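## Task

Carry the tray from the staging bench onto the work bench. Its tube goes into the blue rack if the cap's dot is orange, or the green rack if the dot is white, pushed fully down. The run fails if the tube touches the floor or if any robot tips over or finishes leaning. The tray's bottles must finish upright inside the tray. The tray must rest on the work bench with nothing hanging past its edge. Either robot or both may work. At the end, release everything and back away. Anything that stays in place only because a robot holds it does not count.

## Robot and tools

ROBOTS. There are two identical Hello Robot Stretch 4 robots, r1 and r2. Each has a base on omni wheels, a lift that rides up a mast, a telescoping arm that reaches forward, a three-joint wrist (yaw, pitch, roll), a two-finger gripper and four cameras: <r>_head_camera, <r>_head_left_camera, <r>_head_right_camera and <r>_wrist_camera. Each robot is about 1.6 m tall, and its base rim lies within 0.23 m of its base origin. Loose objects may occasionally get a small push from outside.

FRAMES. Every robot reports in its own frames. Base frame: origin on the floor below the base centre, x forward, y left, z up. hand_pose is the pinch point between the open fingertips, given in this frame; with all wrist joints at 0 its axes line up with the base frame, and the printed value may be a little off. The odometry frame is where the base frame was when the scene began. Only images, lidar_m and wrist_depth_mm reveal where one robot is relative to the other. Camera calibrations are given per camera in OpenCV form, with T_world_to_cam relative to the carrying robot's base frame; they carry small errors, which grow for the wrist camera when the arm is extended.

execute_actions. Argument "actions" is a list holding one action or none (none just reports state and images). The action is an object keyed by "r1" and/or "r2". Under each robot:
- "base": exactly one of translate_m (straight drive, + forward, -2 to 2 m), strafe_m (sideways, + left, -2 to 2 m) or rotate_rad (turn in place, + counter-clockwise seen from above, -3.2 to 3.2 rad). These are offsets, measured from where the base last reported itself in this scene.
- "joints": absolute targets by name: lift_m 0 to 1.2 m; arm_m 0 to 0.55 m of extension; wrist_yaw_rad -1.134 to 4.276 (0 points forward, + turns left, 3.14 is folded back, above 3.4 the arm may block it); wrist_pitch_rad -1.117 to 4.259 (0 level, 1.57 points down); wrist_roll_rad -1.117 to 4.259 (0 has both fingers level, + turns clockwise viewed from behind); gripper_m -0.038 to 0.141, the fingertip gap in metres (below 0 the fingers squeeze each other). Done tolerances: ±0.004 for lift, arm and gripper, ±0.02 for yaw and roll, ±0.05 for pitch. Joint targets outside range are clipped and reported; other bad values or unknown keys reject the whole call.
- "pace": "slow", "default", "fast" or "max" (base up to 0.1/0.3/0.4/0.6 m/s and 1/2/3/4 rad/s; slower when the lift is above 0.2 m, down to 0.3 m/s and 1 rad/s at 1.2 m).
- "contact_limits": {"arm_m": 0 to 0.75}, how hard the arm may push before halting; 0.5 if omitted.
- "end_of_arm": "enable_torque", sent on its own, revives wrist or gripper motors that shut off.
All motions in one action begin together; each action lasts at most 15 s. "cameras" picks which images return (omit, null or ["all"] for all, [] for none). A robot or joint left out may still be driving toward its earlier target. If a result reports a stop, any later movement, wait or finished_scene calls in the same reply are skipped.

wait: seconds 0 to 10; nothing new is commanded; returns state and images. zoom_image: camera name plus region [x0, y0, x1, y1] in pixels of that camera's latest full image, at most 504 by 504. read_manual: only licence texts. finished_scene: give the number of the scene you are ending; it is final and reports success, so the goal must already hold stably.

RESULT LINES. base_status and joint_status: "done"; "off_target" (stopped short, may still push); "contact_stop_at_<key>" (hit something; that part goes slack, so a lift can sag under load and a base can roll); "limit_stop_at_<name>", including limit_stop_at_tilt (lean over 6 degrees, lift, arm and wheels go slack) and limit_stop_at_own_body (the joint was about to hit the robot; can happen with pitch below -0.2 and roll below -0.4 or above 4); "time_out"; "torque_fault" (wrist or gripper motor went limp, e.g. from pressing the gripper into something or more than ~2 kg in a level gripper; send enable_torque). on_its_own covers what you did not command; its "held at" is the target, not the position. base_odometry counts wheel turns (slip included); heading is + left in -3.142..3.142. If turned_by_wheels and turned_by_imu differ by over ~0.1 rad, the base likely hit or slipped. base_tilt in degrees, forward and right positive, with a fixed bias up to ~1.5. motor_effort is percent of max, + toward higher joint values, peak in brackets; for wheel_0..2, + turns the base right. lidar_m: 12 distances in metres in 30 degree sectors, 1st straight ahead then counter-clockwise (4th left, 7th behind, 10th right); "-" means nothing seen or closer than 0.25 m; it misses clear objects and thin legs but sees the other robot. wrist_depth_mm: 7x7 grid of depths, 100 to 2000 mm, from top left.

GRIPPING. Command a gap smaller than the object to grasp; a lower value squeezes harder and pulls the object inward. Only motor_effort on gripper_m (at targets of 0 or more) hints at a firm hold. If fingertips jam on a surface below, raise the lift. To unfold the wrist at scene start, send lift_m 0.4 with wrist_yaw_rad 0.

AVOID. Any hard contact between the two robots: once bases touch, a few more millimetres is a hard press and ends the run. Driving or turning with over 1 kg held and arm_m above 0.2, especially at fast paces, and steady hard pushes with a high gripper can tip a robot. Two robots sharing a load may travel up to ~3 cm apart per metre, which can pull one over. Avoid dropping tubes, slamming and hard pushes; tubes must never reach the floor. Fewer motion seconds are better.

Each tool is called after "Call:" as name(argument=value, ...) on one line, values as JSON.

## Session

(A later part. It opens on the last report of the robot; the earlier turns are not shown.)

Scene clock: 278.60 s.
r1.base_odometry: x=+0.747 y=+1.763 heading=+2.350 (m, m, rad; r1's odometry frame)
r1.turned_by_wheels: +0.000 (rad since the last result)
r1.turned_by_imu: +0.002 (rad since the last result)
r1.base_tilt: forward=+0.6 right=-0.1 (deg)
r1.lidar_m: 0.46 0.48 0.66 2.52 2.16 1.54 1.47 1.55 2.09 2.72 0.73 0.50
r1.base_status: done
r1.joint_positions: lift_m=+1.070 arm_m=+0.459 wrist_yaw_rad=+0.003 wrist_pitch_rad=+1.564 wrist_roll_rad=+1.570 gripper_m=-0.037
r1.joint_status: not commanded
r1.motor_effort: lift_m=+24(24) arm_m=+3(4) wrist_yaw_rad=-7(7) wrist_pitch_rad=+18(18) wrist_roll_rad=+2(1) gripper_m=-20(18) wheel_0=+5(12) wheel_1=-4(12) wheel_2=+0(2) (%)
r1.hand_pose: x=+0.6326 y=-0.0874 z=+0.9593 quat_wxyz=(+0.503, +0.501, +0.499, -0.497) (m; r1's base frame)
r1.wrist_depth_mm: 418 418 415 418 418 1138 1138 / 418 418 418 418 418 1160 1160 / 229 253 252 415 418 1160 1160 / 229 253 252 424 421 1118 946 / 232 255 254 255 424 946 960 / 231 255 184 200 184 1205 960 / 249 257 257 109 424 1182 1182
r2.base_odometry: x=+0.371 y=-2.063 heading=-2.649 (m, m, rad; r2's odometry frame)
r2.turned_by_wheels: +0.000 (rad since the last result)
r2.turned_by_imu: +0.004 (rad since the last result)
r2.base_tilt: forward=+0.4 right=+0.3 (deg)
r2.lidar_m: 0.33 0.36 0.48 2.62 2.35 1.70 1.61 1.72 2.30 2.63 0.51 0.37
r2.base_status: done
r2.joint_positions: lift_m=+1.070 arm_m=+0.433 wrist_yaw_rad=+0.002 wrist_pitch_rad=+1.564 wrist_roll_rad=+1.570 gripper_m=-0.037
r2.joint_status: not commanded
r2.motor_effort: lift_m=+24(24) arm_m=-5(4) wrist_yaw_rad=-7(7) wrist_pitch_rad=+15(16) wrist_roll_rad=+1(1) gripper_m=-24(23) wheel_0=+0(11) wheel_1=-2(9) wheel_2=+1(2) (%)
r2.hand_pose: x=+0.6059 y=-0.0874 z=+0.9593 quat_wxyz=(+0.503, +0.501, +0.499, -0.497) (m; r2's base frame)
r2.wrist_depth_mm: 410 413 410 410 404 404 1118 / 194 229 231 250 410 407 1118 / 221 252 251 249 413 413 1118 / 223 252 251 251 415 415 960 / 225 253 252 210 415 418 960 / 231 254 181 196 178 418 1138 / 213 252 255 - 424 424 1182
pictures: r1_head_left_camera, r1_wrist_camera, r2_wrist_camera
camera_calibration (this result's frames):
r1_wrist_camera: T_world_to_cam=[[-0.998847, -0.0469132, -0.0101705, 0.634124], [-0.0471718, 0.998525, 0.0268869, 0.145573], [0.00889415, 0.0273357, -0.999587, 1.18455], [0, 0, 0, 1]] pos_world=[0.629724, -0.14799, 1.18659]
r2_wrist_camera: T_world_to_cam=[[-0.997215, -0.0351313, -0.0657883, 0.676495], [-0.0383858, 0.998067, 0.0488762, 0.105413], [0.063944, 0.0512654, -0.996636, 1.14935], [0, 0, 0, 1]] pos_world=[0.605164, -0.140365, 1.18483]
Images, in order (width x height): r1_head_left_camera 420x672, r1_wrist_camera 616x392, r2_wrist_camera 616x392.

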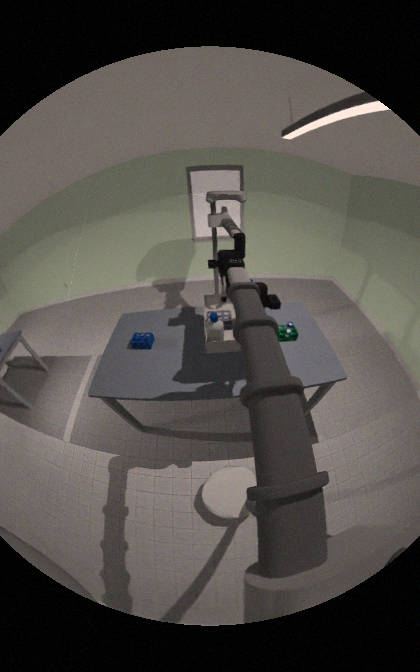

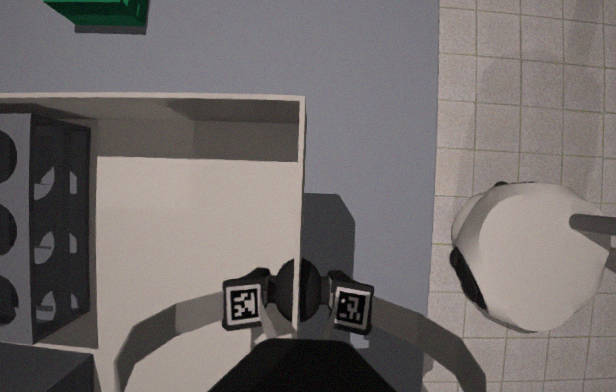

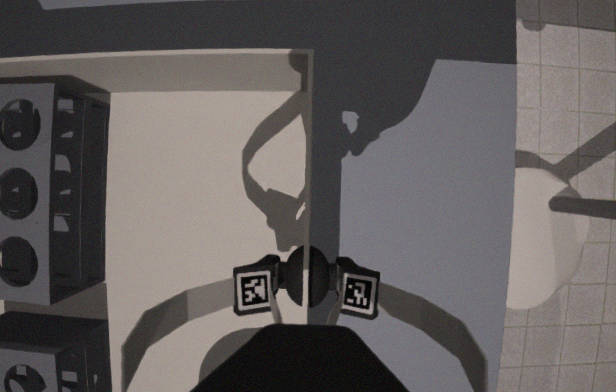

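Call:
execute_actions(actions=[{"r1":{"joints":{"lift_m":0.915,"arm_m":0.47},"pace":"slow"},"r2":{"joints":{"lift_m":0.915},"pace":"slow"}}], cameras=[])

Call:
execute_actions(actions=[{"r1":{"joints":{"gripper_m":0.057}},"r2":{"joints":{"gripper_m":0.057}}}], cameras=[])

Call:
execute_actions(actions=[{"r1":{"joints":{"lift_m":1.05}},"r2":{"joints":{"lift_m":1.05}}}], cameras=[])

Call:
execute_actions(actions=[{"r1":{"base":{"translate_m":-0.3},"joints":{"arm_m":0}},"r2":{"base":{"translate_m":-0.3},"joints":{"arm_m":0}}}], cameras=["r1_head_camera"])

Scene clock: 289.77 s.
r1.base_odometry: x=+0.747 y=+1.763 heading=+2.350 (m, m, rad; r1's odometry frame)
r1.turned_by_wheels: +0.000 (rad since the last result)
r1.turned_by_imu: +0.002 (rad since the last result)
r1.base_tilt: forward=+0.6 right=-0.1 (deg)
r1.lidar_m: 0.45 0.48 0.66 2.54 2.17 1.54 1.47 1.55 2.09 2.72 0.72 0.51
r1.base_status: not commanded
r1.joint_positions: lift_m=+0.915 arm_m=+0.469 wrist_yaw_rad=+0.001 wrist_pitch_rad=+1.568 wrist_roll_rad=+1.570 gripper_m=-0.037
r1.joint_status: all done
r1.motor_effort: lift_m=+20(23) arm_m=+4(4) wrist_yaw_rad=-5(7) wrist_pitch_rad=+7(17) wrist_roll_rad=+1(0) gripper_m=-20(20) wheel_0=+6(6) wheel_1=-4(4) wheel_2=+0(0) (%)
r1.hand_pose: x=+0.6412 y=-0.0874 z=+0.8047 quat_wxyz=(+0.501, +0.500, +0.500, -0.499) (m; r1's base frame)
r1.wrist_depth_mm: 265 264 264 265 264 265 1008 / 266 265 265 265 265 266 1008 / 224 252 252 253 267 267 1008 / 225 253 253 254 267 266 820 / 228 254 254 256 268 267 809 / 226 256 183 204 183 268 831 / 247 257 257 109 270 268 1025
r2.base_odometry: x=+0.371 y=-2.063 heading=-2.649 (m, m, rad; r2's odometry frame)
r2.turned_by_wheels: +0.000 (rad since the last result)
r2.turned_by_imu: -0.001 (rad since the last result)
r2.base_tilt: forward=+0.5 right=+0.3 (deg)
r2.lidar_m: 0.34 0.36 0.50 2.60 2.34 1.68 1.63 1.71 2.31 2.62 0.51 0.37
r2.base_status: not commanded
r2.joint_positions: lift_m=+0.915 arm_m=+0.433 wrist_yaw_rad=+0.002 wrist_pitch_rad=+1.567 wrist_roll_rad=+1.570 gripper_m=-0.037
r2.joint_status: all done
r2.motor_effort: lift_m=+20(23) arm_m=-5(5) wrist_yaw_rad=-6(7) wrist_pitch_rad=+6(15) wrist_roll_rad=+1(1) gripper_m=-24(23) wheel_0=+0(0) wheel_1=-2(2) wheel_2=+2(2) (%)
r2.hand_pose: x=+0.6049 y=-0.0874 z=+0.8047 quat_wxyz=(+0.502, +0.500, +0.500, -0.498) (m; r2's base frame)
r2.wrist_depth_mm: 258 259 257 257 257 256 254 / 198 227 229 250 259 257 257 / 221 252 251 250 259 258 259 / 223 253 251 251 262 262 262 / 224 253 253 251 264 263 263 / 235 254 180 185 178 265 265 / 214 251 255 - 268 267 266
pictures: none
No camera images: the call's "cameras" was empty. Leave "cameras" out to get every camera's image.

Scene clock: 291.40 s.
r1.base_odometry: x=+0.747 y=+1.763 heading=+2.350 (m, m, rad; r1's odometry frame)
r1.turned_by_wheels: +0.000 (rad since the last result)
r1.turned_by_imu: +0.001 (rad since the last result)
r1.base_tilt: forward=+0.5 right=-0.3 (deg)
r1.lidar_m: 0.47 0.50 0.67 2.51 2.19 1.56 1.48 1.54 2.10 2.72 0.73 0.51
r1.base_status: not commanded
r1.joint_positions: lift_m=+0.915 arm_m=+0.469 wrist_yaw_rad=+0.000 wrist_pitch_rad=+1.570 wrist_roll_rad=+1.570 gripper_m=+0.057
r1.joint_status: all done
r1.motor_effort: lift_m=+20(20) arm_m=+4(5) wrist_yaw_rad=-2(4) wrist_pitch_rad=+1(7) wrist_roll_rad=+1(1) gripper_m=-3(19) wheel_0=+5(6) wheel_1=-4(4) wheel_2=+0(0) (%)
r1.hand_pose: x=+0.6406 y=-0.0874 z=+0.8047 quat_wxyz=(+0.501, +0.500, +0.500, -0.499) (m; r1's base frame)
r1.wrist_depth_mm: 265 267 267 266 266 267 1008 / 268 266 267 267 267 267 1008 / 229 266 267 265 267 267 1008 / 236 266 266 267 268 270 809 / 237 267 267 270 270 268 809 / 238 270 195 266 195 271 798 / 255 268 268 109 270 272 1025
r2.base_odometry: x=+0.371 y=-2.063 heading=-2.649 (m, m, rad; r2's odometry frame)
r2.turned_by_wheels: +0.000 (rad since the last result)
r2.turned_by_imu: +0.000 (rad since the last result)
r2.base_tilt: forward=+0.4 right=+0.4 (deg)
r2.lidar_m: 0.36 0.35 0.49 2.61 2.36 1.69 1.61 1.69 2.30 2.62 0.53 0.38
r2.base_status: not commanded
r2.joint_positions: lift_m=+0.915 arm_m=+0.433 wrist_yaw_rad=+0.001 wrist_pitch_rad=+1.569 wrist_roll_rad=+1.570 gripper_m=+0.057
r2.joint_status: all done
r2.motor_effort: lift_m=+20(20) arm_m=-5(4) wrist_yaw_rad=-2(6) wrist_pitch_rad=+0(7) wrist_roll_rad=+0(1) gripper_m=-4(23) wheel_0=+0(0) wheel_1=-2(2) wheel_2=+2(2) (%)
r2.hand_pose: x=+0.6041 y=-0.0874 z=+0.8047 quat_wxyz=(+0.501, +0.500, +0.500, -0.499) (m; r2's base frame)
r2.wrist_depth_mm: 262 260 260 259 258 256 257 / 204 226 229 259 259 259 259 / 231 262 260 260 263 262 259 / 234 263 263 262 264 262 262 / 236 264 264 265 265 265 264 / 235 266 264 191 196 266 267 / 215 264 267 - 267 267 268
pictures: none
No camera images: the call's "cameras" was empty. Leave "cameras" out to get every camera's image.

Scene clock: 293.03 s.
r1.base_odometry: x=+0.747 y=+1.763 heading=+2.350 (m, m, rad; r1's odometry frame)
r1.turned_by_wheels: +0.000 (rad since the last result)
r1.turned_by_imu: +0.001 (rad since the last result)
r1.base_tilt: forward=+0.5 right=-0.3 (deg)
r1.lidar_m: 0.46 0.50 0.69 2.50 2.15 1.54 1.45 1.56 2.10 2.72 0.72 0.52
r1.base_status: not commanded
r1.joint_positions: lift_m=+1.050 arm_m=+0.469 wrist_yaw_rad=+0.000 wrist_pitch_rad=+1.570 wrist_roll_rad=+1.570 gripper_m=+0.057
r1.joint_status: all done
r1.motor_effort: lift_m=+21(23) arm_m=+4(4) wrist_yaw_rad=+0(1) wrist_pitch_rad=+1(2) wrist_roll_rad=+1(1) gripper_m=-3(1) wheel_0=+5(6) wheel_1=-4(4) wheel_2=+0(0) (%)
r1.hand_pose: x=+0.6406 y=-0.0874 z=+0.9395 quat_wxyz=(+0.501, +0.500, +0.500, -0.499) (m; r1's base frame)
r1.wrist_depth_mm: 399 399 402 399 397 1138 1138 / 402 397 402 397 399 1118 1138 / 402 370 399 402 402 1138 1160 / 399 373 402 402 402 1118 946 / 404 343 402 402 404 946 946 / 404 377 195 404 196 1098 960 / 404 342 404 109 402 1160 1138
r2.base_odometry: x=+0.371 y=-2.063 heading=-2.649 (m, m, rad; r2's odometry frame)
r2.turned_by_wheels: +0.000 (rad since the last result)
r2.turned_by_imu: +0.000 (rad since the last result)
r2.base_tilt: forward=+0.4 right=+0.3 (deg)
r2.lidar_m: 0.34 0.36 0.52 2.62 2.36 1.69 1.62 1.69 2.29 2.62 0.52 0.36
r2.base_status: not commanded
r2.joint_positions: lift_m=+1.050 arm_m=+0.433 wrist_yaw_rad=+0.001 wrist_pitch_rad=+1.569 wrist_roll_rad=+1.570 gripper_m=+0.057
r2.joint_status: all done
r2.motor_effort: lift_m=+22(20) arm_m=-5(4) wrist_yaw_rad=-2(2) wrist_pitch_rad=-1(1) wrist_roll_rad=+1(0) gripper_m=-4(6) wheel_0=+0(0) wheel_1=-2(2) wheel_2=+2(2) (%)
r2.hand_pose: x=+0.6041 y=-0.0874 z=+0.9395 quat_wxyz=(+0.501, +0.500, +0.500, -0.499) (m; r2's base frame)
r2.wrist_depth_mm: 392 392 389 389 394 392 1118 / 399 389 394 392 397 392 1118 / 373 349 397 394 394 392 1118 / 399 340 397 397 397 399 946 / 402 389 399 402 399 399 946 / 402 345 399 399 196 404 1160 / 410 345 404 - 407 402 1160
pictures: none
No camera images: the call's "cameras" was empty. Leave "cameras" out to get every camera's image.

Scene clock: 295.50 s.
r1.base_odometry: x=+0.957 y=+1.550 heading=+2.349 (m, m, rad; r1's odometry frame)
r1.turned_by_wheels: -0.001 (rad since the last result)
r1.turned_by_imu: +0.000 (rad since the last result)
r1.base_tilt: forward=+0.6 right=-0.2 (deg)
r1.lidar_m: 0.75 0.79 1.07 2.93 1.72 1.24 1.17 1.21 1.67 2.71 2.82 0.83
r1.base_status: done
r1.joint_positions: lift_m=+1.050 arm_m=+0.001 wrist_yaw_rad=+0.000 wrist_pitch_rad=+1.570 wrist_roll_rad=+1.570 gripper_m=+0.057
r1.joint_status: all done
r1.motor_effort: lift_m=+21(21) arm_m=-4(5) wrist_yaw_rad=+1(1) wrist_pitch_rad=-1(1) wrist_roll_rad=+0(2) gripper_m=-4(3) wheel_0=-5(6) wheel_1=-4(8) wheel_2=+1(13) (%)
r1.hand_pose: x=+0.1718 y=-0.0874 z=+0.9396 quat_wxyz=(+0.500, +0.500, +0.500, -0.500) (m; r1's base frame)
r1.wrist_depth_mm: 1118 1118 1138 1138 1160 1160 1138 / 1138 1138 1160 1118 1138 1118 1138 / 1138 1160 1160 1138 1138 1160 1138 / 1138 1182 1160 1160 946 1118 1138 / 1182 1138 1138 946 946 1138 353 / 1160 1160 195 1160 195 1160 1138 / 1160 1182 1138 109 1182 1138 1160
r2.base_odometry: x=+0.635 y=-1.921 heading=-2.649 (m, m, rad; r2's odometry frame)
r2.turned_by_wheels: +0.000 (rad since the last result)
r2.turned_by_imu: -0.002 (rad since the last result)
r2.base_tilt: forward=+0.4 right=+0.4 (deg)
r2.lidar_m: 0.64 0.69 2.74 2.63 1.92 1.37 1.30 1.37 1.91 2.75 0.97 0.67
r2.base_status: done
r2.joint_positions: lift_m=+1.050 arm_m=+0.003 wrist_yaw_rad=+0.000 wrist_pitch_rad=+1.570 wrist_roll_rad=+1.570 gripper_m=+0.057
r2.joint_status: all done
joint sent to its limit — the command would take r2.arm_m past its lower limit, so that joint was sent only as far as its limit.
r2.motor_effort: lift_m=+22(22) arm_m=-5(4) wrist_yaw_rad=+1(3) wrist_pitch_rad=-3(1) wrist_roll_rad=+0(0) gripper_m=-3(3) wheel_0=-1(8) wheel_1=+1(6) wheel_2=+0(12) (%)
r2.hand_pose: x=+0.1738 y=-0.0874 z=+0.9396 quat_wxyz=(+0.500, +0.500, +0.500, -0.500) (m; r2's base frame)
r2.wrist_depth_mm: 1138 1138 1138 1118 1138 1138 1118 / 1138 1138 1118 1138 1138 1138 1138 / 1138 1160 1138 1138 1118 1118 1138 / 1160 1160 1160 1138 946 1138 1118 / 1160 1160 1138 960 946 1138 1138 / 1182 1160 1160 946 196 1182 1138 / 1160 1025 1160 - 1160 1160 1160
pictures: r1_head_camera
Images, in order (width x height): r1_head_camera 420x560.

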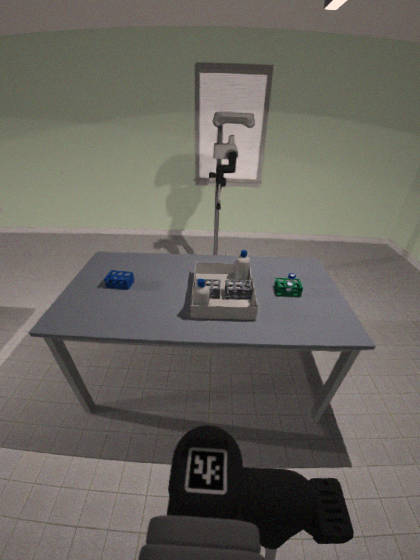

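Call:
finished_scene(scene=1)

The scene is finished: the task was done.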